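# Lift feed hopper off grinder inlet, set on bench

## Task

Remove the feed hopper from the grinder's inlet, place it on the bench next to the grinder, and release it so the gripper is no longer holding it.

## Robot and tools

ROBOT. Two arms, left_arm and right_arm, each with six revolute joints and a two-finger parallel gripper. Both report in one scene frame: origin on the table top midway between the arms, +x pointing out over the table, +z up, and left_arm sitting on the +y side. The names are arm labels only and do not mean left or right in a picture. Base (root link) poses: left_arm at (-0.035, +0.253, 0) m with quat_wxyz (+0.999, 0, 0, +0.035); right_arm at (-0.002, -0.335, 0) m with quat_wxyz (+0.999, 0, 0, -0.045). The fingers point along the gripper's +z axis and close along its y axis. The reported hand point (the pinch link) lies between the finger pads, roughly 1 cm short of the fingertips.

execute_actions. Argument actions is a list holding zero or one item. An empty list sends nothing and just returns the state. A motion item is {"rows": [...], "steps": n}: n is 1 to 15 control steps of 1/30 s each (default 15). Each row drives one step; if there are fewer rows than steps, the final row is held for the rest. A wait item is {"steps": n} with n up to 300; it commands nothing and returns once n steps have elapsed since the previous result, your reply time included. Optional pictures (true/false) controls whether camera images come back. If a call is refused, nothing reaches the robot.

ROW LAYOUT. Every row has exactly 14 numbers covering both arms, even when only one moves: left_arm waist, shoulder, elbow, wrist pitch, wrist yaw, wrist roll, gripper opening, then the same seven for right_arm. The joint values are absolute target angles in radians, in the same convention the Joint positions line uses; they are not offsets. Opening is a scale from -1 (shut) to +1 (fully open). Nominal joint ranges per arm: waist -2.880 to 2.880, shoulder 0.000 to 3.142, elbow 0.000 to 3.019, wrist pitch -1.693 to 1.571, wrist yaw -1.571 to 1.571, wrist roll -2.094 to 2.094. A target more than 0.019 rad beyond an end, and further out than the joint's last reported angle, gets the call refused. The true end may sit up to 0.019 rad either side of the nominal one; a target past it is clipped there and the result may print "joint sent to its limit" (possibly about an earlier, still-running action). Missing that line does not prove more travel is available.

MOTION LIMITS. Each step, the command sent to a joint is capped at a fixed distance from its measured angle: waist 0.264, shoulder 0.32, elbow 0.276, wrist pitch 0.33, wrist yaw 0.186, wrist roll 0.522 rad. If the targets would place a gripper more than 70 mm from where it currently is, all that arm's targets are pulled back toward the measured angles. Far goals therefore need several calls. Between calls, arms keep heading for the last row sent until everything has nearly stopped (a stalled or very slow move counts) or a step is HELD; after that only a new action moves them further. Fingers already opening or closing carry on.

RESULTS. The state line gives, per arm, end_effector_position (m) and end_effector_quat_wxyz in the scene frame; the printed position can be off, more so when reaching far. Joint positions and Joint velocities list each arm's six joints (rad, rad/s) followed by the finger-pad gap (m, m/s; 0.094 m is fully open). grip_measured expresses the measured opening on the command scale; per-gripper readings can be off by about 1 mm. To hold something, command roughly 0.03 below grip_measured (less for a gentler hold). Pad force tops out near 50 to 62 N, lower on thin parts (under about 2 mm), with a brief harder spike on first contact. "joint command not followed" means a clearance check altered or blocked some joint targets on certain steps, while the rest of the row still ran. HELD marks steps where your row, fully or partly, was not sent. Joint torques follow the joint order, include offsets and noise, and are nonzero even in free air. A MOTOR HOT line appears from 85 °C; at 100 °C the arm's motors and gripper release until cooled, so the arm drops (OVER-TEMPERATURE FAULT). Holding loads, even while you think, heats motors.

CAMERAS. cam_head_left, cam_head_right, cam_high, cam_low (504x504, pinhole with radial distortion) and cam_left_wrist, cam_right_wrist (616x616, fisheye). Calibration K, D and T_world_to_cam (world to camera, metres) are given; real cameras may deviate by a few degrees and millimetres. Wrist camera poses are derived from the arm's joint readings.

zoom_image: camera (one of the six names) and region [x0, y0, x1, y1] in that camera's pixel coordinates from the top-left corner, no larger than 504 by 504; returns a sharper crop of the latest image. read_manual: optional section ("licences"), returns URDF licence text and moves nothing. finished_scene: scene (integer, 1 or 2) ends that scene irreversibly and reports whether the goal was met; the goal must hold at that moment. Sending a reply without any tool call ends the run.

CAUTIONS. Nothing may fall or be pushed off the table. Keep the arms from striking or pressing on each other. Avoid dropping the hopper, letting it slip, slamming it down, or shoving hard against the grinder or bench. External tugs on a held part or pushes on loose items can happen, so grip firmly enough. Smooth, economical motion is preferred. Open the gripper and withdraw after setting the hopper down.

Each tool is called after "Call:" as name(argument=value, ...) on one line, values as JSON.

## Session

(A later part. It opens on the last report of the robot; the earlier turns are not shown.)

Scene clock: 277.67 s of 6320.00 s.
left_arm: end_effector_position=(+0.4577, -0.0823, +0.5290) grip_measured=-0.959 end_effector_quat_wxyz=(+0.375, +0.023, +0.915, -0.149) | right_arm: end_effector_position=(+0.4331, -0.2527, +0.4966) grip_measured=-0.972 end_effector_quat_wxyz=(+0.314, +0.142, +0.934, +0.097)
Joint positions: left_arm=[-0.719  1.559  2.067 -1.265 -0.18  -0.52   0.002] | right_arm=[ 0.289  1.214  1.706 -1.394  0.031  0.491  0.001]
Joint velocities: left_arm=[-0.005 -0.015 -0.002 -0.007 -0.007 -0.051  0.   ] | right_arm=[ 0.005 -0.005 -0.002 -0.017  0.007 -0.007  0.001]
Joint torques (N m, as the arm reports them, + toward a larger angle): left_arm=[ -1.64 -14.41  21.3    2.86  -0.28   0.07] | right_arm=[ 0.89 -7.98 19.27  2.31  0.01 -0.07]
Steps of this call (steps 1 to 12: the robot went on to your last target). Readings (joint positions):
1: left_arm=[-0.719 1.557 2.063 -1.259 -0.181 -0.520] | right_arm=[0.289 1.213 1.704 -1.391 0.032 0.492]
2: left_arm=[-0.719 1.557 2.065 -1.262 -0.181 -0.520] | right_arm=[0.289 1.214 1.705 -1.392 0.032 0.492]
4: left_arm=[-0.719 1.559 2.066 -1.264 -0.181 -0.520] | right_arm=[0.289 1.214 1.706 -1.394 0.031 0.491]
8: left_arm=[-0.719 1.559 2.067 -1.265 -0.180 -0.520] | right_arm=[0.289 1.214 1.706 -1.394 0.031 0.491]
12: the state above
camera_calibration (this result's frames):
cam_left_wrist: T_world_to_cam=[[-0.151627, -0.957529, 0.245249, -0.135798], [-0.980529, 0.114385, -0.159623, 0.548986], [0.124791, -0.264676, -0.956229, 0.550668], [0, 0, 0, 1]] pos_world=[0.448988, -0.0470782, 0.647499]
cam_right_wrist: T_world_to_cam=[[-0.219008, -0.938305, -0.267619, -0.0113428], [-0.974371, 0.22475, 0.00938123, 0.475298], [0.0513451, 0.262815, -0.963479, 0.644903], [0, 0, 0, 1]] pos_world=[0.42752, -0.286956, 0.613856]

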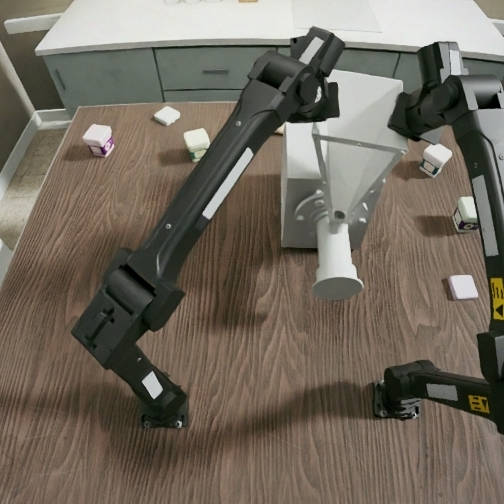

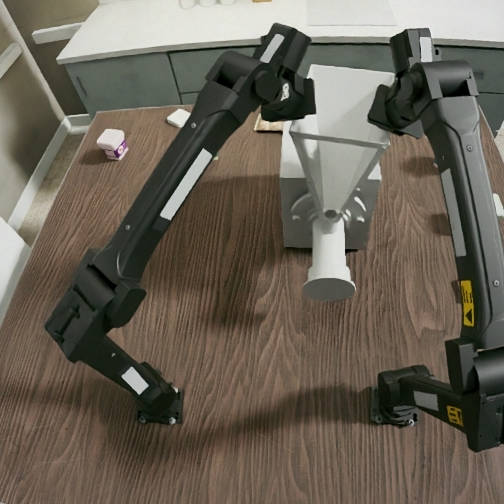

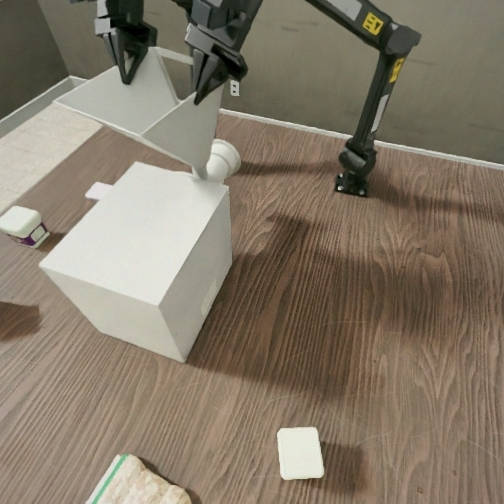

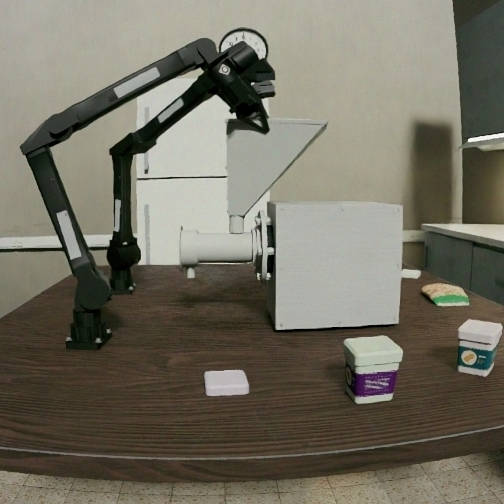

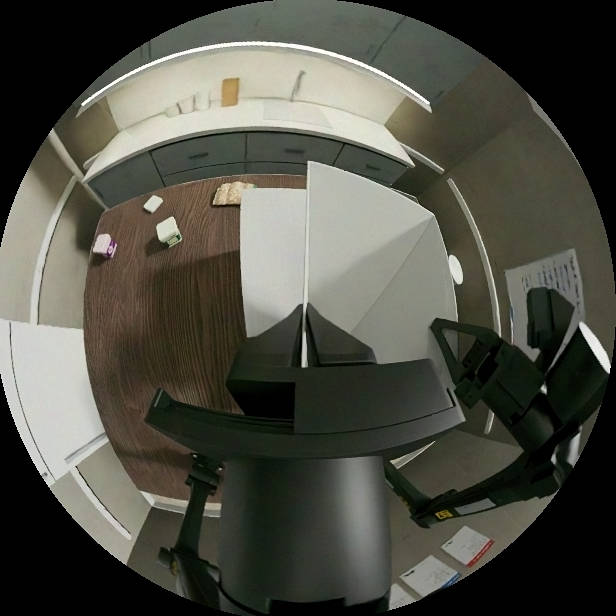

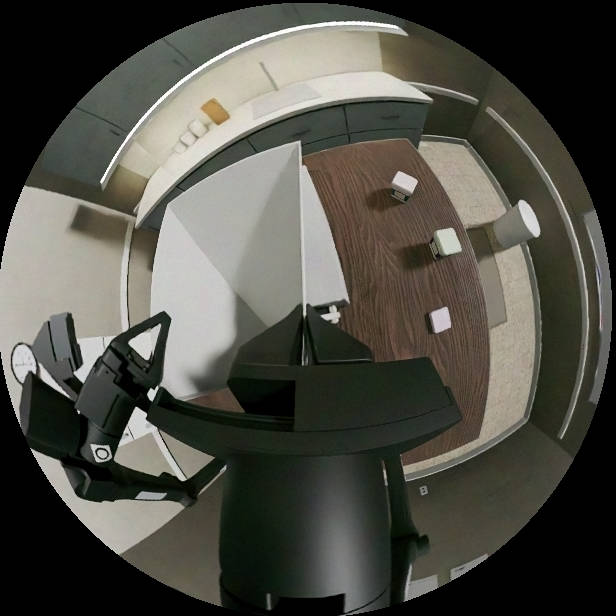

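Call:
execute_actions(actions=[{"rows":[[-0.719,1.535,2.189,-1.232,-0.183,-0.518,-1,0.289,1.199,1.836,-1.368,0.031,0.489,-1],[-0.719,1.531,2.184,-1.23,-0.183,-0.518,-1,0.289,1.195,1.831,-1.366,0.031,0.489,-1],[-0.719,1.527,2.18,-1.229,-0.183,-0.518,-1,0.289,1.192,1.826,-1.364,0.031,0.489,-1],[-0.719,1.522,2.176,-1.228,-0.183,-0.518,-1,0.289,1.188,1.82,-1.361,0.031,0.489,-1],[-0.719,1.518,2.171,-1.226,-0.183,-0.518,-1,0.289,1.185,1.815,-1.359,0.031,0.489,-1],[-0.719,1.514,2.167,-1.225,-0.183,-0.518,-1,0.289,1.182,1.81,-1.357,0.031,0.489,-1],[-0.719,1.514,2.167,-1.225,-0.183,-0.518,-1,0.289,1.182,1.81,-1.357,0.031,0.489,-1],[-0.719,1.515,2.172,-1.227,-0.183,-0.518,-1,0.289,1.184,1.815,-1.361,0.031,0.489,-1],[-0.719,1.517,2.177,-1.23,-0.183,-0.518,-1,0.289,1.186,1.821,-1.364,0.031,0.489,-1],[-0.719,1.518,2.181,-1.232,-0.183,-0.518,-1,0.289,1.187,1.826,-1.368,0.031,0.489,-1],[-0.719,1.519,2.186,-1.234,-0.183,-0.518,-1,0.289,1.189,1.832,-1.372,0.031,0.489,-1],[-0.719,1.52,2.191,-1.237,-0.183,-0.518,-1,0.289,1.191,1.837,-1.375,0.031,0.489,-1],[-0.719,1.522,2.196,-1.239,-0.183,-0.518,-1,0.289,1.193,1.843,-1.379,0.031,0.489,-1],[-0.719,1.523,2.201,-1.241,-0.183,-0.518,-1,0.289,1.195,1.848,-1.383,0.031,0.489,-1],[-0.719,1.524,2.205,-1.244,-0.183,-0.518,-1,0.289,1.197,1.854,-1.386,0.031,0.489,-1]],"steps":15}], pictures=false)

Call:
execute_actions(actions=[{"steps":10}], pictures=false)

Scene clock: 313.73 s of 6320.00 s.
left_arm: end_effector_position=(+0.4576, -0.0821, +0.5288) grip_measured=-0.959 end_effector_quat_wxyz=(+0.374, +0.023, +0.915, -0.149) | right_arm: end_effector_position=(+0.4329, -0.2528, +0.4967) grip_measured=-0.972 end_effector_quat_wxyz=(+0.313, +0.142, +0.934, +0.097)
Joint positions: left_arm=[-0.718  1.559  2.067 -1.266 -0.179 -0.52   0.002] | right_arm=[ 0.289  1.215  1.708 -1.397  0.031  0.491  0.001]
Joint velocities: left_arm=[-0.005  0.005 -0.012 -0.007 -0.037  0.022 -0.   ] | right_arm=[-0.005  0.024  0.037 -0.076 -0.007 -0.007  0.001]
Joint torques (N m, as the arm reports them, + toward a larger angle): left_arm=[ -2.08 -15.07  20.46   2.46  -0.23   0.04] | right_arm=[ 0.12 -9.35 19.74  2.02 -0.01 -0.02]
MOTOR HOT: a motor of the left arm reached 85 °C. Now the hottest motor of the left arm, joint 3 (elbow), reports 90 °C. The temperature limit of the motors' drives, at which the controller stops that arm, is 100 °C. To cool a motor, set the load down, stop pushing, or move to a pose that needs little force.
Steps of this call (steps 1 to 30: the robot went on to your last target; steps 31 to 90: nothing new was sent; then 32.57 s passed at rest; steps 91 to 105: all 15 steps of this action). Readings (joint positions):
91: left_arm=[-0.718 1.559 2.067 -1.265 -0.180 -0.520] | right_arm=[0.289 1.214 1.706 -1.394 0.031 0.491]
92: left_arm=[-0.718 1.559 2.067 -1.265 -0.180 -0.520] | right_arm=[0.289 1.214 1.706 -1.394 0.031 0.491]
94: left_arm=[-0.718 1.559 2.067 -1.265 -0.180 -0.520] | right_arm=[0.289 1.214 1.706 -1.394 0.031 0.491]
98: left_arm=[-0.718 1.559 2.067 -1.265 -0.180 -0.520] | right_arm=[0.289 1.214 1.706 -1.394 0.031 0.491]
105: the state above

Scene clock: 314.07 s of 6320.00 s.
left_arm: end_effector_position=(+0.4577, -0.0819, +0.5287) grip_measured=-0.959 end_effector_quat_wxyz=(+0.374, +0.023, +0.915, -0.148) | right_arm: end_effector_position=(+0.4330, -0.2525, +0.4968) grip_measured=-0.971 end_effector_quat_wxyz=(+0.311, +0.142, +0.935, +0.097)
Joint positions: left_arm=[-0.718  1.559  2.067 -1.267 -0.179 -0.52   0.002] | right_arm=[ 0.289  1.218  1.712 -1.402  0.03   0.49   0.001]
Joint velocities: left_arm=[-0.005 -0.024 -0.017 -0.007  0.022 -0.051  0.   ] | right_arm=[-0.005 -0.015 -0.007  0.007  0.007 -0.051 -0.   ]
Joint torques (N m, as the arm reports them, + toward a larger angle): left_arm=[ -1.61 -15.03  20.41   2.33  -0.23   0.04] | right_arm=[ 0.68 -8.27 19.13  1.76  0.07 -0.06]
MOTOR HOT: still on. Now the hottest motor of the left arm, joint 3 (elbow), reports 90 °C; a drive's own limit is 100 °C.
Steps of this call (steps 1 to 10: the robot went on to your last target). Readings (joint positions):
1: left_arm=[-0.718 1.559 2.067 -1.267 -0.179 -0.520] | right_arm=[0.289 1.216 1.710 -1.399 0.031 0.490]
2: left_arm=[-0.718 1.559 2.067 -1.267 -0.179 -0.520] | right_arm=[0.289 1.217 1.711 -1.400 0.031 0.490]
4: left_arm=[-0.718 1.559 2.067 -1.267 -0.179 -0.520] | right_arm=[0.289 1.218 1.712 -1.401 0.030 0.490]
8: left_arm=[-0.718 1.559 2.067 -1.267 -0.179 -0.520] | right_arm=[0.289 1.218 1.712 -1.402 0.030 0.490]
10: the state above

Motor hot — relax immediately (rest weight on the hopper).

Call:
execute_actions(actions=[{"rows":[[-0.719,1.535,2.17,-1.25,-0.18,-0.52,-1,0.289,1.2,1.82,-1.39,0.031,0.49,-1],[-0.719,1.545,2.13,-1.255,-0.18,-0.52,-1,0.289,1.205,1.79,-1.395,0.031,0.49,-1],[-0.719,1.55,2.1,-1.26,-0.18,-0.52,-1,0.289,1.21,1.76,-1.398,0.031,0.49,-1],[-0.719,1.555,2.07,-1.265,-0.18,-0.52,-1,0.289,1.212,1.73,-1.4,0.031,0.49,-1],[-0.719,1.559,2.045,-1.267,-0.18,-0.52,-1,0.289,1.215,1.705,-1.4,0.031,0.49,-1]],"steps":10}], pictures=false)

Scene clock: 319.03 s of 6320.00 s.
left_arm: end_effector_position=(+0.4581, -0.0819, +0.5253) grip_measured=-0.959 end_effector_quat_wxyz=(+0.372, +0.023, +0.916, -0.148) | right_arm: end_effector_position=(+0.4336, -0.2522, +0.4941) grip_measured=-0.971 end_effector_quat_wxyz=(+0.309, +0.141, +0.936, +0.096)
Joint positions: left_arm=[-0.717  1.557  2.057 -1.262 -0.178 -0.52   0.002] | right_arm=[ 0.289  1.219  1.707 -1.4    0.029  0.489  0.001]
Joint velocities: left_arm=[-0.005 -0.005 -0.002 -0.012 -0.007 -0.022  0.   ] | right_arm=[-0.005 -0.015 -0.017  0.012  0.037  0.022 -0.001]
Joint torques (N m, as the arm reports them, + toward a larger angle): left_arm=[ -1.62 -12.86   8.88   1.25  -0.17   0.04] | right_arm=[ 0.78 -6.62  9.    1.67  0.07  0.03]
MOTOR HOT: still on. Now the hottest motor of the left arm, joint 3 (elbow), reports 90 °C; a drive's own limit is 100 °C.
Steps of this call (steps 1 to 15: the robot went on to your last target; steps 16 to 90: nothing new was sent; then 1.63 s passed at rest; steps 91 to 100: all 10 steps of this action). Readings (joint positions):
91: left_arm=[-0.718 1.559 2.067 -1.267 -0.179 -0.520] | right_arm=[0.289 1.218 1.712 -1.402 0.030 0.490]
92: left_arm=[-0.718 1.559 2.067 -1.268 -0.178 -0.520] | right_arm=[0.289 1.219 1.712 -1.403 0.030 0.490]
94: left_arm=[-0.717 1.560 2.065 -1.268 -0.178 -0.520] | right_arm=[0.289 1.219 1.711 -1.403 0.030 0.489]
98: left_arm=[-0.717 1.557 2.058 -1.263 -0.178 -0.520] | right_arm=[0.289 1.219 1.707 -1.400 0.029 0.489]
100: the state above

Call:
execute_actions(actions=[], pictures=false)

Scene clock: 345.70 s of 6320.00 s.
left_arm: end_effector_position=(+0.4581, -0.0819, +0.5253) grip_measured=-0.959 end_effector_quat_wxyz=(+0.372, +0.023, +0.916, -0.148) | right_arm: end_effector_position=(+0.4336, -0.2522, +0.4941) grip_measured=-0.971 end_effector_quat_wxyz=(+0.309, +0.141, +0.936, +0.096)
Joint positions: left_arm=[-0.717  1.557  2.057 -1.262 -0.178 -0.52   0.002] | right_arm=[ 0.289  1.219  1.707 -1.4    0.029  0.489  0.001]
Joint velocities: left_arm=[-0.015  0.005 -0.002 -0.002 -0.007 -0.051  0.   ] | right_arm=[-0.005 -0.005 -0.002 -0.002 -0.037  0.007  0.001]
Joint torques (N m, as the arm reports them, + toward a larger angle): left_arm=[ -1.74 -12.85   8.96   1.29  -0.17   0.02] | right_arm=[-0.43 -8.29  8.67  1.55  0.08  0.01]
MOTOR HOT: cleared. Now the hottest motor of the left arm, joint 3 (elbow), reports 71 °C.
Steps of this call (steps 1 to 15: the robot went on to your last target; steps 16 to 90: nothing new was sent; then 23.67 s passed at rest). Readings (joint positions):
1: left_arm=[-0.717 1.557 2.057 -1.262 -0.178 -0.520] | right_arm=[0.289 1.219 1.707 -1.400 0.029 0.489]
2: left_arm=[-0.717 1.557 2.057 -1.262 -0.178 -0.520] | right_arm=[0.289 1.219 1.707 -1.400 0.029 0.489]
4: left_arm=[-0.717 1.557 2.057 -1.262 -0.178 -0.520] | right_arm=[0.289 1.219 1.707 -1.400 0.029 0.489]
8: left_arm=[-0.717 1.557 2.057 -1.262 -0.178 -0.520] | right_arm=[0.289 1.219 1.707 -1.400 0.029 0.489]
90: the state above
All arms were judged still, so your last target was given up. Only a new action makes them travel on or press farther. Fingers that are still opening or closing keep moving.

Call:
execute_actions(actions=[{"rows":[[-0.718,1.552,2.058,-1.258,-0.179,-0.52,-1,0.289,1.212,1.717,-1.397,0.03,0.489,-1],[-0.718,1.547,2.071,-1.254,-0.179,-0.52,-1,0.289,1.209,1.728,-1.394,0.03,0.489,-1],[-0.718,1.542,2.084,-1.251,-0.179,-0.52,-1,0.289,1.206,1.74,-1.391,0.03,0.489,-1],[-0.718,1.537,2.096,-1.247,-0.179,-0.52,-1,0.289,1.203,1.751,-1.388,0.03,0.489,-1],[-0.718,1.532,2.109,-1.243,-0.179,-0.52,-1,0.289,1.2,1.763,-1.384,0.03,0.489,-1],[-0.718,1.527,2.122,-1.239,-0.179,-0.52,-1,0.289,1.197,1.774,-1.381,0.03,0.489,-1],[-0.718,1.522,2.134,-1.236,-0.179,-0.52,-1,0.289,1.194,1.786,-1.378,0.03,0.489,-1],[-0.718,1.517,2.147,-1.232,-0.179,-0.52,-1,0.289,1.191,1.797,-1.375,0.03,0.489,-1],[-0.718,1.512,2.149,-1.233,-0.179,-0.52,-1,0.289,1.186,1.8,-1.376,0.03,0.489,-1],[-0.718,1.507,2.151,-1.234,-0.179,-0.52,-1,0.289,1.181,1.802,-1.378,0.03,0.489,-1],[-0.718,1.502,2.153,-1.235,-0.179,-0.52,-1,0.289,1.176,1.805,-1.379,0.03,0.489,-1],[-0.718,1.497,2.155,-1.236,-0.179,-0.52,-1,0.289,1.171,1.807,-1.381,0.03,0.489,-1],[-0.718,1.495,2.157,-1.237,-0.179,-0.52,-1,0.289,1.168,1.81,-1.382,0.03,0.489,-1],[-0.718,1.497,2.159,-1.238,-0.179,-0.52,-1,0.289,1.17,1.812,-1.384,0.03,0.489,-1],[-0.718,1.502,2.161,-1.239,-0.179,-0.52,-1,0.289,1.176,1.815,-1.385,0.03,0.489,-1]],"steps":15}], pictures=false)

Call:
execute_actions(actions=[{"rows":[[-0.718,1.51,2.163,-1.24,-0.179,-0.52,-1,0.289,1.184,1.817,-1.387,0.03,0.489,-1],[-0.718,1.519,2.165,-1.241,-0.179,-0.52,-1,0.289,1.193,1.82,-1.388,0.03,0.489,-1],[-0.718,1.528,2.167,-1.242,-0.179,-0.52,-1,0.289,1.202,1.822,-1.39,0.03,0.489,-1],[-0.718,1.536,2.169,-1.243,-0.179,-0.52,-1,0.289,1.211,1.825,-1.391,0.03,0.489,-1],[-0.718,1.542,2.171,-1.244,-0.179,-0.52,-1,0.289,1.217,1.827,-1.393,0.03,0.489,-1],[-0.718,1.545,2.173,-1.245,-0.179,-0.52,-1,0.289,1.22,1.83,-1.394,0.03,0.489,-1],[-0.718,1.542,2.175,-1.246,-0.179,-0.52,-1,0.289,1.218,1.832,-1.396,0.03,0.489,-1],[-0.718,1.536,2.177,-1.247,-0.179,-0.52,-1,0.289,1.212,1.835,-1.397,0.03,0.489,-1],[-0.718,1.528,2.179,-1.248,-0.179,-0.52,-1,0.289,1.204,1.837,-1.399,0.03,0.489,-1],[-0.718,1.519,2.181,-1.249,-0.179,-0.52,-1,0.289,1.196,1.84,-1.4,0.03,0.489,-1],[-0.718,1.51,2.183,-1.25,-0.179,-0.52,-1,0.289,1.188,1.842,-1.402,0.03,0.489,-1],[-0.718,1.503,2.185,-1.251,-0.179,-0.52,-1,0.289,1.181,1.845,-1.403,0.03,0.489,-1],[-0.718,1.5,2.187,-1.252,-0.179,-0.52,-1,0.289,1.178,1.847,-1.405,0.03,0.489,-1],[-0.718,1.503,2.189,-1.253,-0.179,-0.52,-1,0.289,1.181,1.85,-1.406,0.03,0.489,-1],[-0.718,1.51,2.191,-1.254,-0.179,-0.52,-1,0.289,1.188,1.852,-1.408,0.03,0.489,-1]],"steps":15}], pictures=false)

Scene clock: 361.67 s of 6320.00 s.
left_arm: end_effector_position=(+0.4574, -0.0817, +0.5280) grip_measured=-0.959 end_effector_quat_wxyz=(+0.374, +0.023, +0.915, -0.150) | right_arm: end_effector_position=(+0.4329, -0.2523, +0.4962) grip_measured=-0.971 end_effector_quat_wxyz=(+0.312, +0.141, +0.935, +0.097)
Joint positions: left_arm=[-0.717  1.554  2.058 -1.259 -0.177 -0.52   0.002] | right_arm=[ 0.289  1.216  1.709 -1.399  0.029  0.489  0.001]
Joint velocities: left_arm=[-0.005 -0.005 -0.007  0.002 -0.007 -0.007 -0.001] | right_arm=[-0.015  0.005  0.002  0.002  0.022 -0.095  0.   ]
Joint torques (N m, as the arm reports them, + toward a larger angle): left_arm=[ -1.07 -16.18  18.25   2.25  -0.18   0.05] | right_arm=[ 0.37 -9.95 16.88  2.08  0.01  0.  ]
Steps of this call (steps 1 to 90: nothing new was sent; then 12.47 s passed at rest; steps 91 to 105: all 15 steps of this action). Readings (joint positions):
91: left_arm=[-0.717 1.557 2.057 -1.261 -0.178 -0.520] | right_arm=[0.289 1.219 1.707 -1.400 0.029 0.489]
92: left_arm=[-0.717 1.556 2.057 -1.261 -0.178 -0.520] | right_arm=[0.289 1.219 1.707 -1.400 0.029 0.489]
94: left_arm=[-0.717 1.556 2.057 -1.260 -0.178 -0.520] | right_arm=[0.289 1.219 1.707 -1.400 0.029 0.489]
98: left_arm=[-0.717 1.554 2.058 -1.259 -0.178 -0.520] | right_arm=[0.289 1.218 1.708 -1.399 0.029 0.489]
105: the state above

Scene clock: 362.17 s of 6320.00 s.
left_arm: end_effector_position=(+0.4576, -0.0816, +0.5285) grip_measured=-0.959 end_effector_quat_wxyz=(+0.373, +0.023, +0.915, -0.149) | right_arm: end_effector_position=(+0.4328, -0.2523, +0.4966) grip_measured=-0.971 end_effector_quat_wxyz=(+0.309, +0.141, +0.936, +0.096)
Joint positions: left_arm=[-0.717  1.557  2.065 -1.266 -0.176 -0.52   0.002] | right_arm=[ 0.289  1.221  1.717 -1.409  0.029  0.489  0.001]
Joint velocities: left_arm=[-0.005  0.005 -0.027 -0.007  0.007 -0.037 -0.   ] | right_arm=[-0.015 -0.015  0.022 -0.022  0.066  0.007  0.   ]
Joint torques (N m, as the arm reports them, + toward a larger angle): left_arm=[ -1.53 -15.64  19.33   1.93  -0.19   0.03] | right_arm=[ 0.75 -9.51 18.4   1.32  0.09 -0.01]
Steps of this call (steps 1 to 15: all 15 steps of this action). Readings (joint positions):
1: left_arm=[-0.717 1.554 2.058 -1.259 -0.177 -0.520] | right_arm=[0.289 1.216 1.709 -1.399 0.029 0.489]
2: left_arm=[-0.717 1.554 2.059 -1.259 -0.177 -0.520] | right_arm=[0.289 1.216 1.709 -1.399 0.029 0.489]
4: left_arm=[-0.717 1.555 2.060 -1.259 -0.176 -0.520] | right_arm=[0.289 1.217 1.709 -1.399 0.029 0.489]
8: left_arm=[-0.717 1.557 2.065 -1.265 -0.176 -0.520] | right_arm=[0.289 1.221 1.716 -1.407 0.029 0.489]
15: the state above

Call:
execute_actions(actions=[{"rows":[[-0.718,1.53,2.15,-1.258,-0.177,-0.52,-1,0.289,1.2,1.81,-1.408,0.03,0.489,-1],[-0.718,1.545,2.11,-1.262,-0.177,-0.52,-1,0.289,1.21,1.77,-1.408,0.03,0.489,-1],[-0.718,1.552,2.075,-1.264,-0.177,-0.52,-1,0.289,1.217,1.735,-1.408,0.03,0.489,-1],[-0.718,1.557,2.045,-1.266,-0.177,-0.52,-1,0.289,1.22,1.71,-1.408,0.03,0.489,-1]],"steps":8}])

Call:
zoom_image(camera="cam_low", region=[205, 190, 285, 260])

Call:
zoom_image(camera="cam_head_left", region=[300, 185, 380, 255])

Call:
zoom_image(camera="cam_high", region=[165, 135, 255, 205])

Scene clock: 369.47 s of 6320.00 s.
left_arm: end_effector_position=(+0.4581, -0.0818, +0.5251) grip_measured=-0.959 end_effector_quat_wxyz=(+0.372, +0.023, +0.916, -0.148) | right_arm: end_effector_position=(+0.4336, -0.2520, +0.4942) grip_measured=-0.971 end_effector_quat_wxyz=(+0.307, +0.141, +0.937, +0.096)
Joint positions: left_arm=[-0.716  1.557  2.056 -1.262 -0.176 -0.521  0.002] | right_arm=[ 0.289  1.223  1.713 -1.407  0.028  0.488  0.001]
Joint velocities: left_arm=[ 0.015 -0.005  0.012 -0.007  0.051 -0.007 -0.002] | right_arm=[ 0.005  0.005  0.007 -0.002 -0.007 -0.022  0.   ]
Joint torques (N m, as the arm reports them, + toward a larger angle): left_arm=[ -1.78 -12.93   9.01   1.61  -0.14   0.04] | right_arm=[ 0.77 -8.08  8.59  1.5   0.07  0.02]
Steps of this call (steps 1 to 15: the robot went on to your last target; steps 16 to 90: nothing new was sent; then 4.03 s passed at rest; steps 91 to 98: all 8 steps of this action). Readings (joint positions):
91: left_arm=[-0.717 1.557 2.065 -1.266 -0.176 -0.520] | right_arm=[0.289 1.222 1.717 -1.409 0.029 0.488]
92: left_arm=[-0.717 1.558 2.065 -1.267 -0.176 -0.520] | right_arm=[0.289 1.222 1.717 -1.410 0.029 0.488]
94: left_arm=[-0.717 1.559 2.060 -1.266 -0.176 -0.520] | right_arm=[0.289 1.223 1.713 -1.408 0.028 0.488]
98: the state above
camera_calibration (this result's frames):
cam_left_wrist: T_world_to_cam=[[-0.150528, -0.957673, 0.245366, -0.134839], [-0.981476, 0.115011, -0.153226, 0.545781], [0.11852, -0.263885, -0.957245, 0.550498], [0, 0, 0, 1]] pos_world=[0.450128, -0.0466345, 0.643674]
cam_right_wrist: T_world_to_cam=[[-0.218595, -0.939854, -0.262472, -0.014294], [-0.975174, 0.220152, 0.0238388, 0.467616], [0.0353787, 0.261167, -0.964645, 0.649455], [0, 0, 0, 1]] pos_world=[0.429905, -0.285997, 0.611595]

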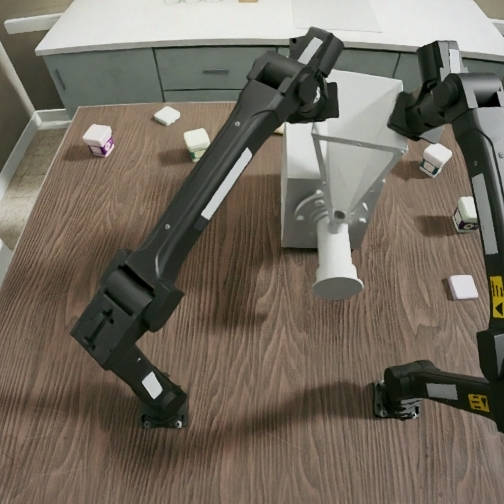

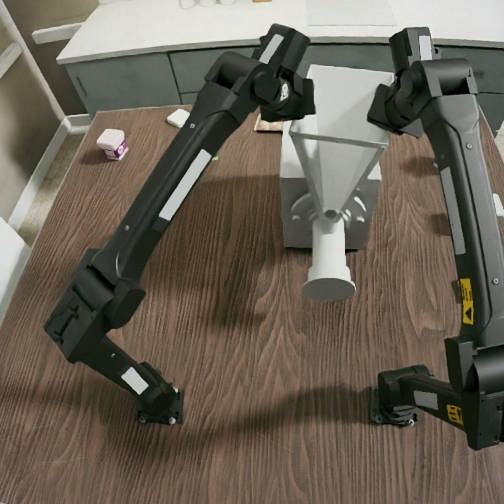

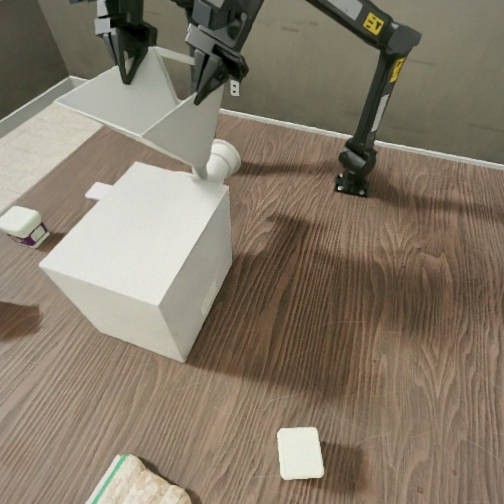

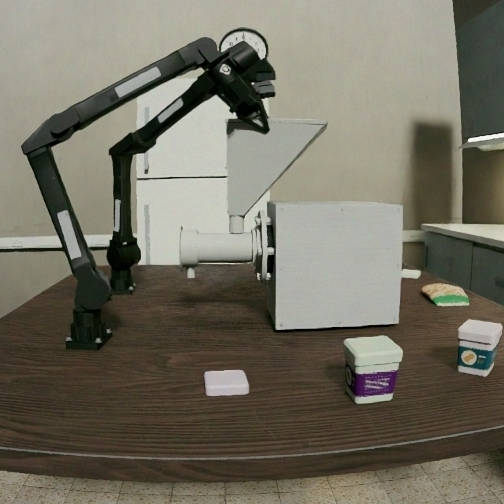

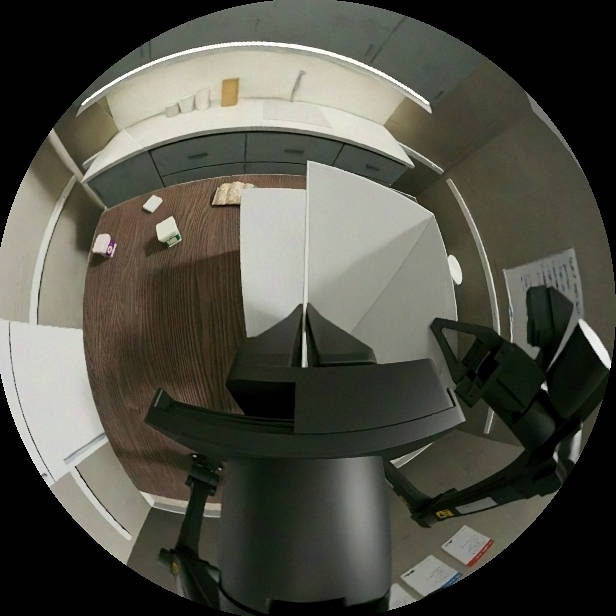

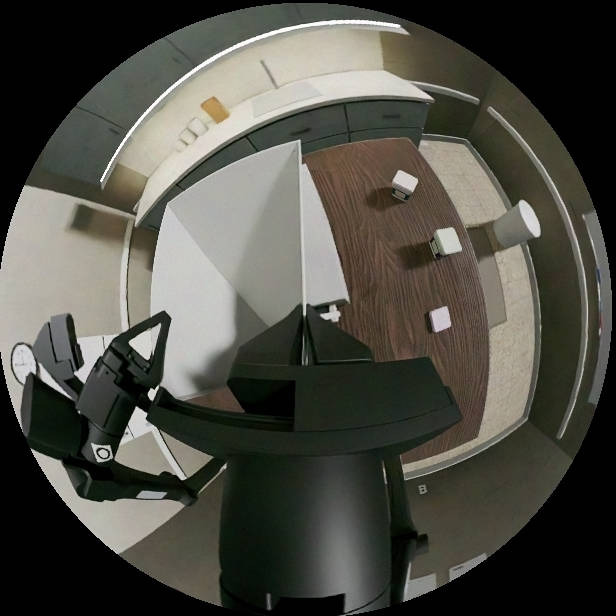

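Region (205, 190, 285, 260) of cam_low's 504x504 image, scaled by 6.300, with more detail than that image has; it fills the top 441 rows of this view, and the rest is white.

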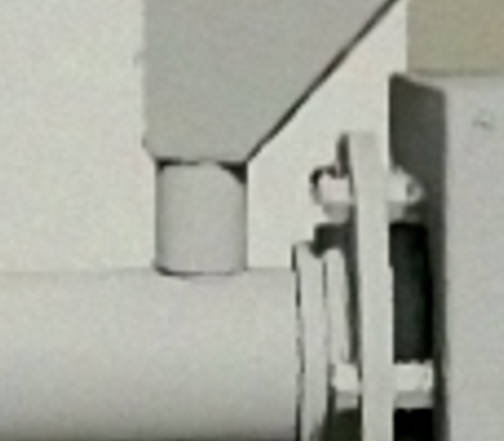

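Region (300, 185, 380, 255) of cam_head_left's 504x504 image, scaled by 6.300, with more detail than that image has; it fills the top 441 rows of this view, and the rest is white.

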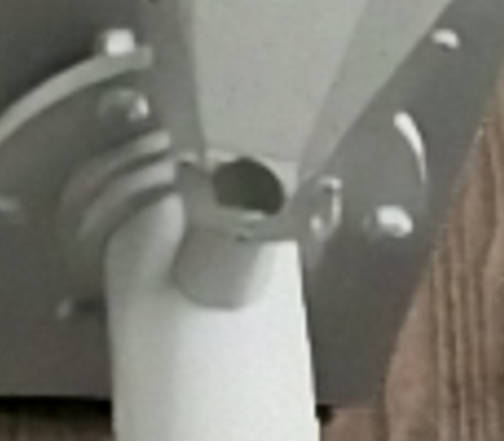

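Region (165, 135, 255, 205) of cam_high's 504x504 image, scaled by 5.600, with more detail than that image has.

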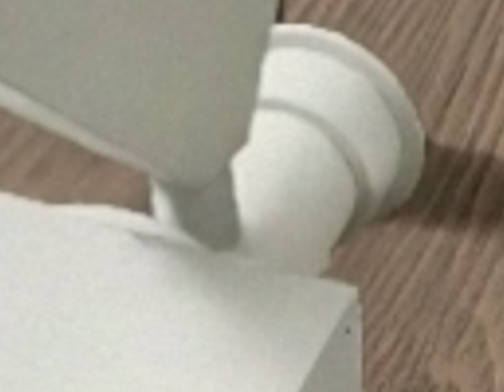

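Call:
execute_actions(actions=[{"rows":[[-0.717,1.552,2.06,-1.257,-0.176,-0.52,-1,0.289,1.218,1.722,-1.402,0.029,0.488,-1],[-0.717,1.547,2.075,-1.251,-0.176,-0.52,-1,0.289,1.213,1.736,-1.396,0.029,0.488,-1],[-0.717,1.542,2.09,-1.245,-0.176,-0.52,-1,0.289,1.208,1.75,-1.39,0.029,0.488,-1],[-0.717,1.537,2.105,-1.239,-0.176,-0.52,-1,0.289,1.203,1.764,-1.384,0.029,0.488,-1],[-0.717,1.532,2.12,-1.233,-0.176,-0.52,-1,0.289,1.198,1.778,-1.378,0.029,0.488,-1],[-0.717,1.527,2.135,-1.227,-0.176,-0.52,-1,0.289,1.193,1.792,-1.372,0.029,0.488,-1],[-0.717,1.522,2.141,-1.222,-0.176,-0.52,-1,0.289,1.188,1.8,-1.367,0.029,0.488,-1],[-0.717,1.518,2.14,-1.222,-0.176,-0.52,-1,0.289,1.184,1.799,-1.367,0.029,0.488,-1],[-0.717,1.514,2.139,-1.222,-0.176,-0.52,-1,0.289,1.18,1.798,-1.367,0.029,0.488,-1],[-0.717,1.51,2.138,-1.222,-0.176,-0.52,-1,0.289,1.176,1.797,-1.367,0.029,0.488,-1],[-0.717,1.506,2.137,-1.222,-0.176,-0.52,-1,0.289,1.172,1.796,-1.367,0.029,0.488,-1],[-0.717,1.502,2.136,-1.222,-0.176,-0.52,-1,0.289,1.168,1.795,-1.367,0.029,0.488,-1],[-0.717,1.498,2.135,-1.222,-0.176,-0.52,-1,0.289,1.164,1.794,-1.367,0.029,0.488,-1],[-0.717,1.494,2.134,-1.222,-0.176,-0.52,-1,0.289,1.16,1.793,-1.367,0.029,0.488,-1],[-0.717,1.49,2.133,-1.222,-0.176,-0.52,-1,0.289,1.156,1.792,-1.367,0.029,0.488,-1]],"steps":15}], pictures=false)

Call:
execute_actions(actions=[{"rows":[[-0.717,1.487,2.132,-1.222,-0.176,-0.52,-1,0.289,1.153,1.791,-1.367,0.029,0.488,-1],[-0.717,1.484,2.131,-1.222,-0.176,-0.52,-1,0.289,1.15,1.79,-1.367,0.029,0.488,-1],[-0.717,1.481,2.13,-1.222,-0.176,-0.52,-1,0.289,1.147,1.789,-1.367,0.029,0.488,-1],[-0.717,1.478,2.129,-1.222,-0.176,-0.52,-1,0.289,1.144,1.788,-1.367,0.029,0.488,-1],[-0.717,1.475,2.128,-1.222,-0.176,-0.52,-1,0.289,1.141,1.787,-1.367,0.029,0.488,-1],[-0.717,1.472,2.127,-1.222,-0.176,-0.52,-1,0.289,1.138,1.786,-1.367,0.029,0.488,-1],[-0.717,1.469,2.126,-1.222,-0.176,-0.52,-1,0.289,1.135,1.785,-1.367,0.029,0.488,-1],[-0.717,1.466,2.125,-1.222,-0.176,-0.52,-1,0.289,1.132,1.784,-1.367,0.029,0.488,-1]],"steps":12}], pictures=false)

Scene clock: 398.40 s of 6320.00 s.
left_arm: end_effector_position=(+0.4574, -0.0814, +0.5282) grip_measured=-0.959 end_effector_quat_wxyz=(+0.374, +0.023, +0.915, -0.152) | right_arm: end_effector_position=(+0.4327, -0.2521, +0.4970) grip_measured=-0.971 end_effector_quat_wxyz=(+0.311, +0.141, +0.935, +0.098)
Joint positions: left_arm=[-0.716  1.553  2.057 -1.258 -0.174 -0.521  0.002] | right_arm=[ 0.289  1.218  1.713 -1.403  0.027  0.488  0.001]
Joint velocities: left_arm=[ 0.015 -0.015 -0.007  0.012  0.037  0.037 -0.   ] | right_arm=[-0.024 -0.005 -0.002  0.002 -0.022 -0.007  0.   ]
Joint torques (N m, as the arm reports them, + toward a larger angle): left_arm=[ -1.24 -17.16  16.23   2.85  -0.19   0.04] | right_arm=[ -0.22 -12.47  14.9    2.76   0.07   0.  ]
Steps of this call (steps 1 to 15: the robot went on to your last target; steps 16 to 90: nothing new was sent; then 25.43 s passed at rest; steps 91 to 105: all 15 steps of this action). Readings (joint positions):
91: left_arm=[-0.716 1.556 2.056 -1.261 -0.176 -0.521] | right_arm=[0.289 1.223 1.713 -1.407 0.027 0.488]
92: left_arm=[-0.716 1.556 2.056 -1.260 -0.176 -0.521] | right_arm=[0.289 1.222 1.713 -1.407 0.027 0.488]
94: left_arm=[-0.716 1.555 2.056 -1.259 -0.176 -0.521] | right_arm=[0.289 1.222 1.713 -1.405 0.027 0.488]
98: left_arm=[-0.716 1.554 2.057 -1.258 -0.175 -0.521] | right_arm=[0.289 1.220 1.713 -1.403 0.027 0.488]
105: the state above

Scene clock: 398.80 s of 6320.00 s.
left_arm: end_effector_position=(+0.4479, -0.0806, +0.5445) grip_measured=-0.961 end_effector_quat_wxyz=(+0.384, +0.026, +0.908, -0.168) | right_arm: end_effector_position=(+0.4228, -0.2526, +0.5123) grip_measured=-0.971 end_effector_quat_wxyz=(+0.329, +0.139, +0.928, +0.109)
Joint positions: left_arm=[-0.721  1.527  2.057 -1.246 -0.16  -0.521  0.002] | right_arm=[ 0.289  1.185  1.713 -1.391  0.019  0.49   0.001]
Joint velocities: left_arm=[-0.044 -0.073  0.007 -0.007 -0.007 -0.081 -0.001] | right_arm=[ 0.015 -0.093 -0.012 -0.007 -0.022 -0.022  0.   ]
Joint torques (N m, as the arm reports them, + toward a larger angle): left_arm=[ -1.24 -16.72  15.94   2.54  -0.71   0.02] | right_arm=[  1.61 -11.3   14.15   2.43   0.42   0.07]
Steps of this call (steps 1 to 12: all 12 steps of this action). Readings (joint positions):
1: left_arm=[-0.716 1.552 2.057 -1.257 -0.174 -0.521] | right_arm=[0.289 1.218 1.713 -1.402 0.027 0.489]
2: left_arm=[-0.716 1.552 2.057 -1.257 -0.173 -0.521] | right_arm=[0.289 1.217 1.713 -1.402 0.027 0.489]
4: left_arm=[-0.716 1.550 2.057 -1.254 -0.172 -0.521] | right_arm=[0.289 1.214 1.713 -1.398 0.027 0.490]
8: left_arm=[-0.716 1.539 2.057 -1.249 -0.163 -0.521] | right_arm=[0.289 1.200 1.713 -1.392 0.022 0.490]
12: the state above

Call:
execute_actions(actions=[{"rows":[[-0.717,1.468,2.13,-1.224,-0.17,-0.52,-1,0.289,1.134,1.789,-1.37,0.025,0.488,-1],[-0.717,1.47,2.135,-1.226,-0.17,-0.52,-1,0.289,1.136,1.794,-1.373,0.025,0.488,-1],[-0.717,1.472,2.14,-1.228,-0.17,-0.52,-1,0.289,1.138,1.799,-1.376,0.025,0.488,-1],[-0.717,1.474,2.145,-1.23,-0.17,-0.52,-1,0.289,1.14,1.804,-1.379,0.025,0.488,-1],[-0.717,1.476,2.15,-1.232,-0.17,-0.52,-1,0.289,1.142,1.809,-1.382,0.025,0.488,-1],[-0.717,1.478,2.155,-1.234,-0.17,-0.52,-1,0.289,1.144,1.814,-1.385,0.025,0.488,-1],[-0.717,1.48,2.16,-1.236,-0.17,-0.52,-1,0.289,1.146,1.819,-1.388,0.025,0.488,-1],[-0.717,1.482,2.165,-1.238,-0.17,-0.52,-1,0.289,1.148,1.824,-1.391,0.025,0.488,-1],[-0.717,1.484,2.17,-1.24,-0.17,-0.52,-1,0.289,1.15,1.829,-1.394,0.025,0.488,-1],[-0.717,1.486,2.175,-1.242,-0.17,-0.52,-1,0.289,1.152,1.834,-1.397,0.025,0.488,-1]],"steps":13}])

Scene clock: 405.23 s of 6320.00 s.
left_arm: end_effector_position=(+0.4447, -0.0808, +0.5559) grip_measured=-0.961 end_effector_quat_wxyz=(+0.391, +0.028, +0.903, -0.175) | right_arm: end_effector_position=(+0.4192, -0.2528, +0.5230) grip_measured=-0.971 end_effector_quat_wxyz=(+0.337, +0.137, +0.925, +0.112)
Joint positions: left_arm=[-0.723  1.523  2.074 -1.246 -0.155 -0.518  0.002] | right_arm=[ 0.29   1.181  1.733 -1.398  0.018  0.488  0.001]
Joint velocities: left_arm=[-0.024 -0.015  0.115 -0.012  0.037  0.007  0.001] | right_arm=[-0.005 -0.005  0.105 -0.027 -0.022 -0.066  0.001]
Joint torques (N m, as the arm reports them, + toward a larger angle): left_arm=[ -1.11 -15.07  18.46   1.84  -0.64   0.  ] | right_arm=[ 0.31 -8.5  16.16  1.69  0.31 -0.02]
Steps of this call (steps 1 to 15: the robot went on to your last target; steps 16 to 90: nothing new was sent; then 3.00 s passed at rest; steps 91 to 103: all 13 steps of this action). Readings (joint positions):
91: left_arm=[-0.723 1.523 2.057 -1.246 -0.160 -0.520] | right_arm=[0.290 1.181 1.713 -1.390 0.018 0.489]
92: left_arm=[-0.723 1.523 2.057 -1.246 -0.160 -0.520] | right_arm=[0.290 1.181 1.713 -1.390 0.018 0.489]
94: left_arm=[-0.723 1.523 2.057 -1.246 -0.160 -0.520] | right_arm=[0.290 1.181 1.713 -1.390 0.018 0.489]
98: left_arm=[-0.723 1.523 2.059 -1.246 -0.159 -0.520] | right_arm=[0.290 1.181 1.715 -1.391 0.018 0.489]
103: the state above
camera_calibration (this result's frames):
cam_left_wrist: T_world_to_cam=[[-0.185231, -0.94046, 0.284999, -0.148696], [-0.970305, 0.129127, -0.204534, 0.561972], [0.155555, -0.314422, -0.936451, 0.549697], [0, 0, 0, 1]] pos_world=[0.432233, -0.0395711, 0.672085]
cam_right_wrist: T_world_to_cam=[[-0.193215, -0.935132, -0.296977, -0.00211671], [-0.976085, 0.213934, -0.0385979, 0.484586], [0.0996277, 0.282418, -0.954104, 0.650898], [0, 0, 0, 1]] pos_world=[0.407741, -0.289474, 0.6391]

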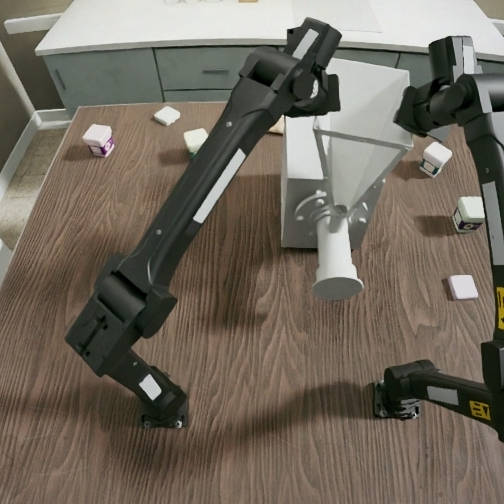

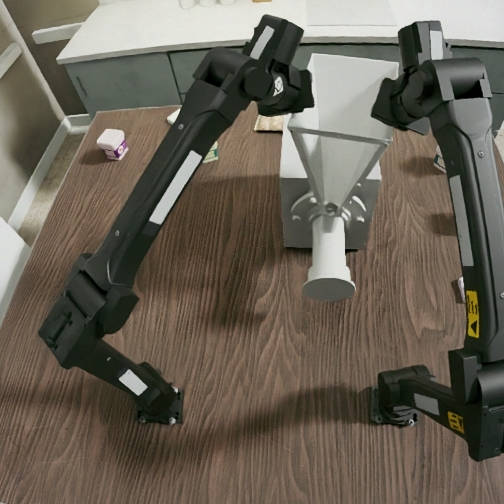

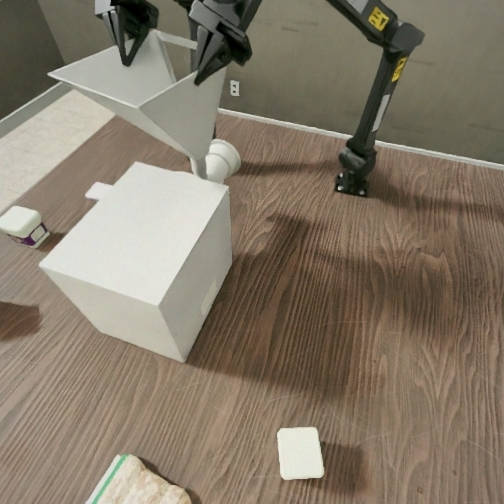

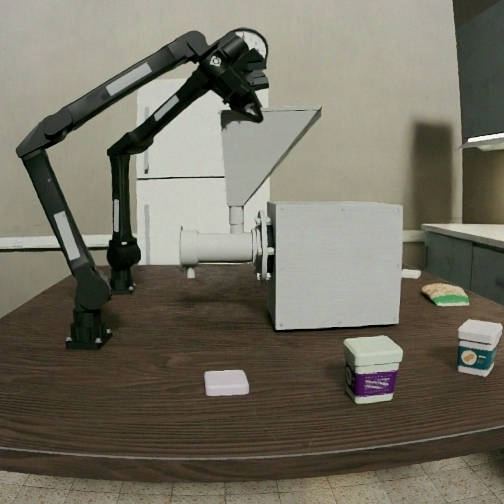

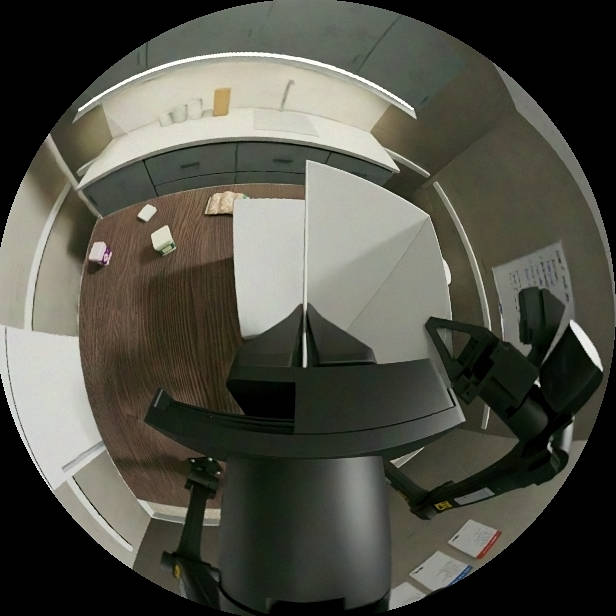

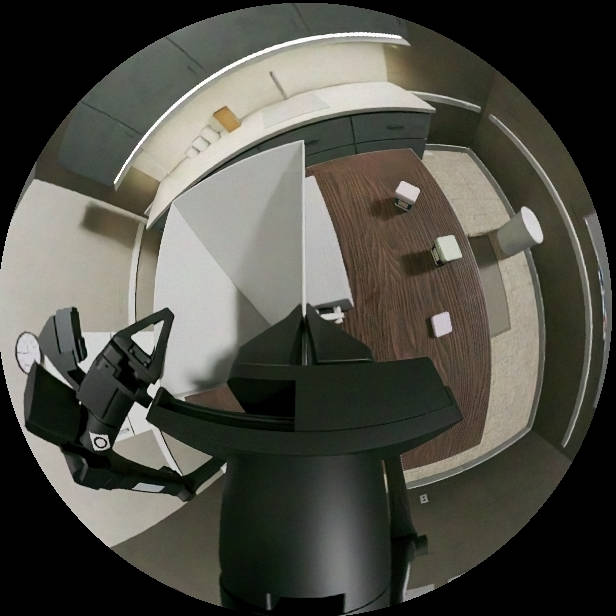

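Call:
execute_actions(actions=[{"rows":[[-0.72,1.489,2.182,-1.246,-0.162,-0.52,-1,0.289,1.154,1.84,-1.4,0.02,0.488,-1],[-0.72,1.492,2.189,-1.251,-0.162,-0.52,-1,0.289,1.156,1.846,-1.404,0.02,0.488,-1],[-0.72,1.494,2.196,-1.255,-0.162,-0.52,-1,0.289,1.159,1.852,-1.408,0.02,0.488,-1],[-0.72,1.497,2.203,-1.26,-0.162,-0.52,-1,0.289,1.161,1.858,-1.412,0.02,0.488,-1],[-0.72,1.5,2.21,-1.264,-0.162,-0.52,-1,0.289,1.163,1.864,-1.416,0.02,0.488,-1],[-0.72,1.503,2.217,-1.269,-0.162,-0.52,-1,0.289,1.165,1.87,-1.42,0.02,0.488,-1],[-0.72,1.505,2.224,-1.273,-0.162,-0.52,-1,0.289,1.167,1.876,-1.424,0.02,0.488,-1],[-0.72,1.508,2.231,-1.278,-0.162,-0.52,-1,0.289,1.17,1.882,-1.428,0.02,0.488,-1],[-0.72,1.511,2.238,-1.282,-0.162,-0.52,-1,0.289,1.172,1.888,-1.432,0.02,0.488,-1],[-0.72,1.514,2.245,-1.287,-0.162,-0.52,-1,0.289,1.174,1.894,-1.436,0.02,0.488,-1],[-0.72,1.516,2.252,-1.291,-0.162,-0.52,-1,0.289,1.176,1.9,-1.44,0.02,0.488,-1],[-0.72,1.519,2.259,-1.296,-0.162,-0.52,-1,0.289,1.178,1.906,-1.444,0.02,0.488,-1],[-0.72,1.522,2.266,-1.3,-0.162,-0.52,-1,0.289,1.181,1.912,-1.448,0.02,0.488,-1],[-0.72,1.525,2.273,-1.305,-0.162,-0.52,-1,0.289,1.183,1.918,-1.452,0.02,0.488,-1],[-0.72,1.527,2.28,-1.309,-0.162,-0.52,-1,0.289,1.185,1.924,-1.456,0.02,0.488,-1]],"steps":15}], pictures=false)

Call:
execute_actions(actions=[{"steps":6}])

Scene clock: 413.77 s of 6320.00 s.
left_arm: end_effector_position=(+0.4399, -0.0813, +0.5821) grip_measured=-0.962 end_effector_quat_wxyz=(+0.396, +0.032, +0.900, -0.182) | right_arm: end_effector_position=(+0.4143, -0.2535, +0.5490) grip_measured=-0.971 end_effector_quat_wxyz=(+0.343, +0.136, +0.922, +0.115)
Joint positions: left_arm=[-0.727  1.55   2.179 -1.308 -0.15  -0.515  0.002] | right_arm=[ 0.29   1.199  1.821 -1.452  0.016  0.486  0.001]
Joint velocities: left_arm=[-0.015  0.044  0.203 -0.134 -0.037  0.007 -0.001] | right_arm=[ 0.005  0.054  0.183 -0.105 -0.022 -0.051  0.   ]
Joint torques (N m, as the arm reports them, + toward a larger angle): left_arm=[ -1.18 -14.59  17.91   2.01  -0.53  -0.04] | right_arm=[ 0.39 -7.89 15.36  1.77  0.14  0.  ]
Steps of this call (steps 1 to 30: the robot went on to your last target; steps 31 to 90: nothing new was sent; then 5.03 s passed at rest; steps 91 to 105: all 15 steps of this action). Readings (joint positions):
91: left_arm=[-0.725 1.523 2.086 -1.250 -0.154 -0.518] | right_arm=[0.290 1.181 1.745 -1.404 0.017 0.486]
92: left_arm=[-0.725 1.523 2.087 -1.252 -0.153 -0.518] | right_arm=[0.290 1.181 1.746 -1.405 0.016 0.486]
94: left_arm=[-0.725 1.526 2.096 -1.260 -0.152 -0.517] | right_arm=[0.290 1.181 1.750 -1.410 0.016 0.486]
98: left_arm=[-0.725 1.535 2.125 -1.276 -0.151 -0.516] | right_arm=[0.290 1.187 1.774 -1.423 0.016 0.486]
105: the state above

Scene clock: 413.97 s of 6320.00 s.
left_arm: end_effector_position=(+0.4387, -0.0814, +0.5856) grip_measured=-0.962 end_effector_quat_wxyz=(+0.396, +0.032, +0.899, -0.183) | right_arm: end_effector_position=(+0.4131, -0.2538, +0.5527) grip_measured=-0.971 end_effector_quat_wxyz=(+0.344, +0.135, +0.922, +0.115)
Joint positions: left_arm=[-0.728  1.553  2.193 -1.316 -0.149 -0.515  0.002] | right_arm=[ 0.29   1.202  1.834 -1.462  0.016  0.485  0.001]
Joint velocities: left_arm=[-0.024 -0.015 -0.002 -0.012  0.007 -0.066  0.   ] | right_arm=[ 0.005  0.005  0.002 -0.027 -0.051  0.051  0.001]
Joint torques (N m, as the arm reports them, + toward a larger angle): left_arm=[ -0.74 -14.47  17.79   1.91  -0.59  -0.02] | right_arm=[ 0.3  -7.15 15.23  2.    0.05  0.  ]
Steps of this call (steps 1 to 6: the robot went on to your last target). Readings (joint positions):
1: left_arm=[-0.727 1.552 2.185 -1.311 -0.150 -0.515] | right_arm=[0.290 1.201 1.827 -1.455 0.016 0.486]
2: left_arm=[-0.727 1.553 2.189 -1.313 -0.150 -0.515] | right_arm=[0.290 1.202 1.830 -1.458 0.016 0.486]
4: left_arm=[-0.728 1.553 2.192 -1.315 -0.149 -0.515] | right_arm=[0.290 1.202 1.834 -1.460 0.016 0.485]
6: the state above
camera_calibration (this result's frames):
cam_left_wrist: T_world_to_cam=[[-0.200283, -0.934652, 0.293789, -0.156903], [-0.965906, 0.13816, -0.218945, 0.56953], [0.164047, -0.327624, -0.930458, 0.569905], [0, 0, 0, 1]] pos_world=[0.425196, -0.038622, 0.701064]
cam_right_wrist: T_world_to_cam=[[-0.18506, -0.935012, -0.302498, 0.0043842], [-0.976091, 0.210597, -0.0538019, 0.487514], [0.11401, 0.285309, -0.95163, 0.673516], [0, 0, 0, 1]] pos_world=[0.399881, -0.29073, 0.668493]

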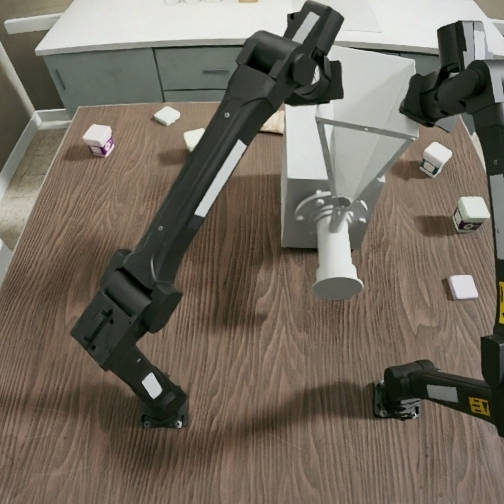

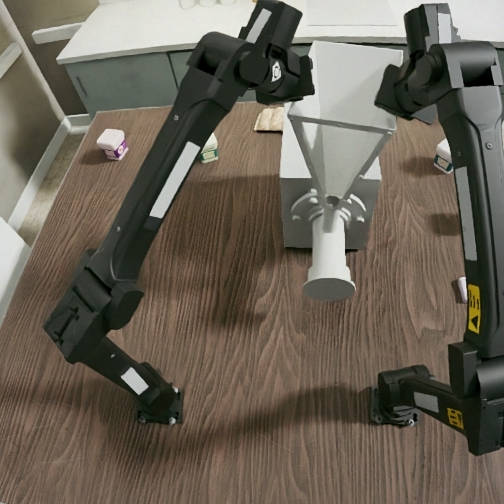

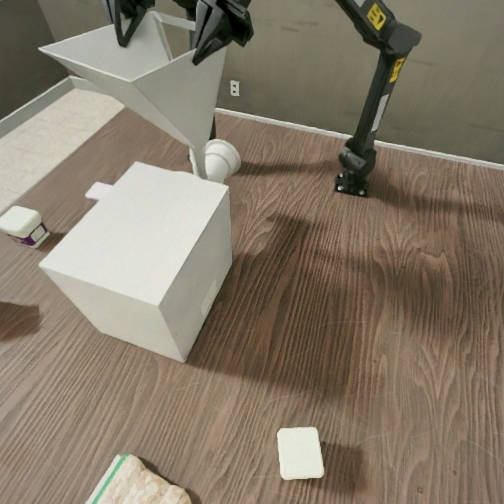

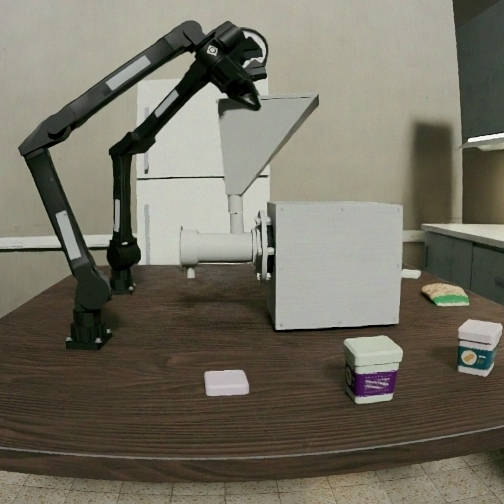

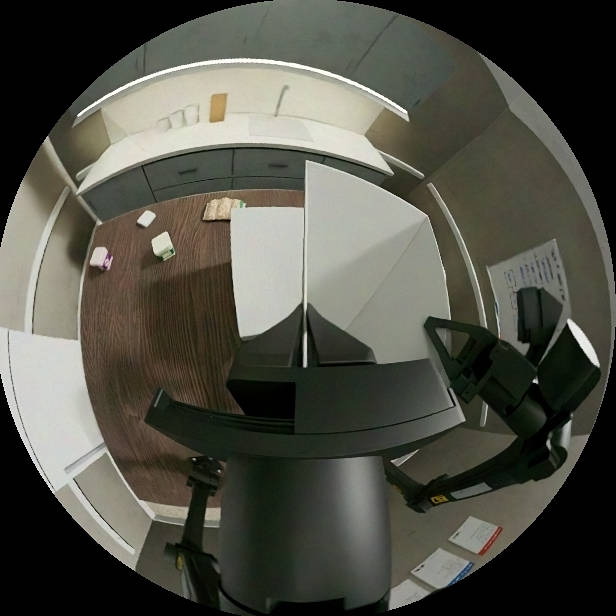

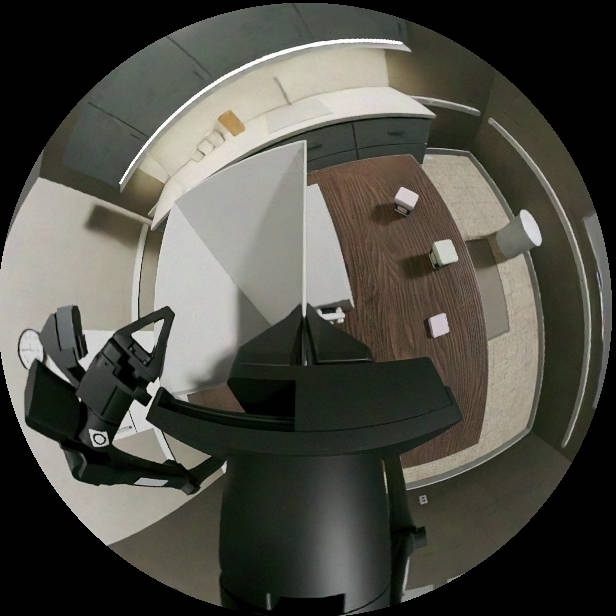

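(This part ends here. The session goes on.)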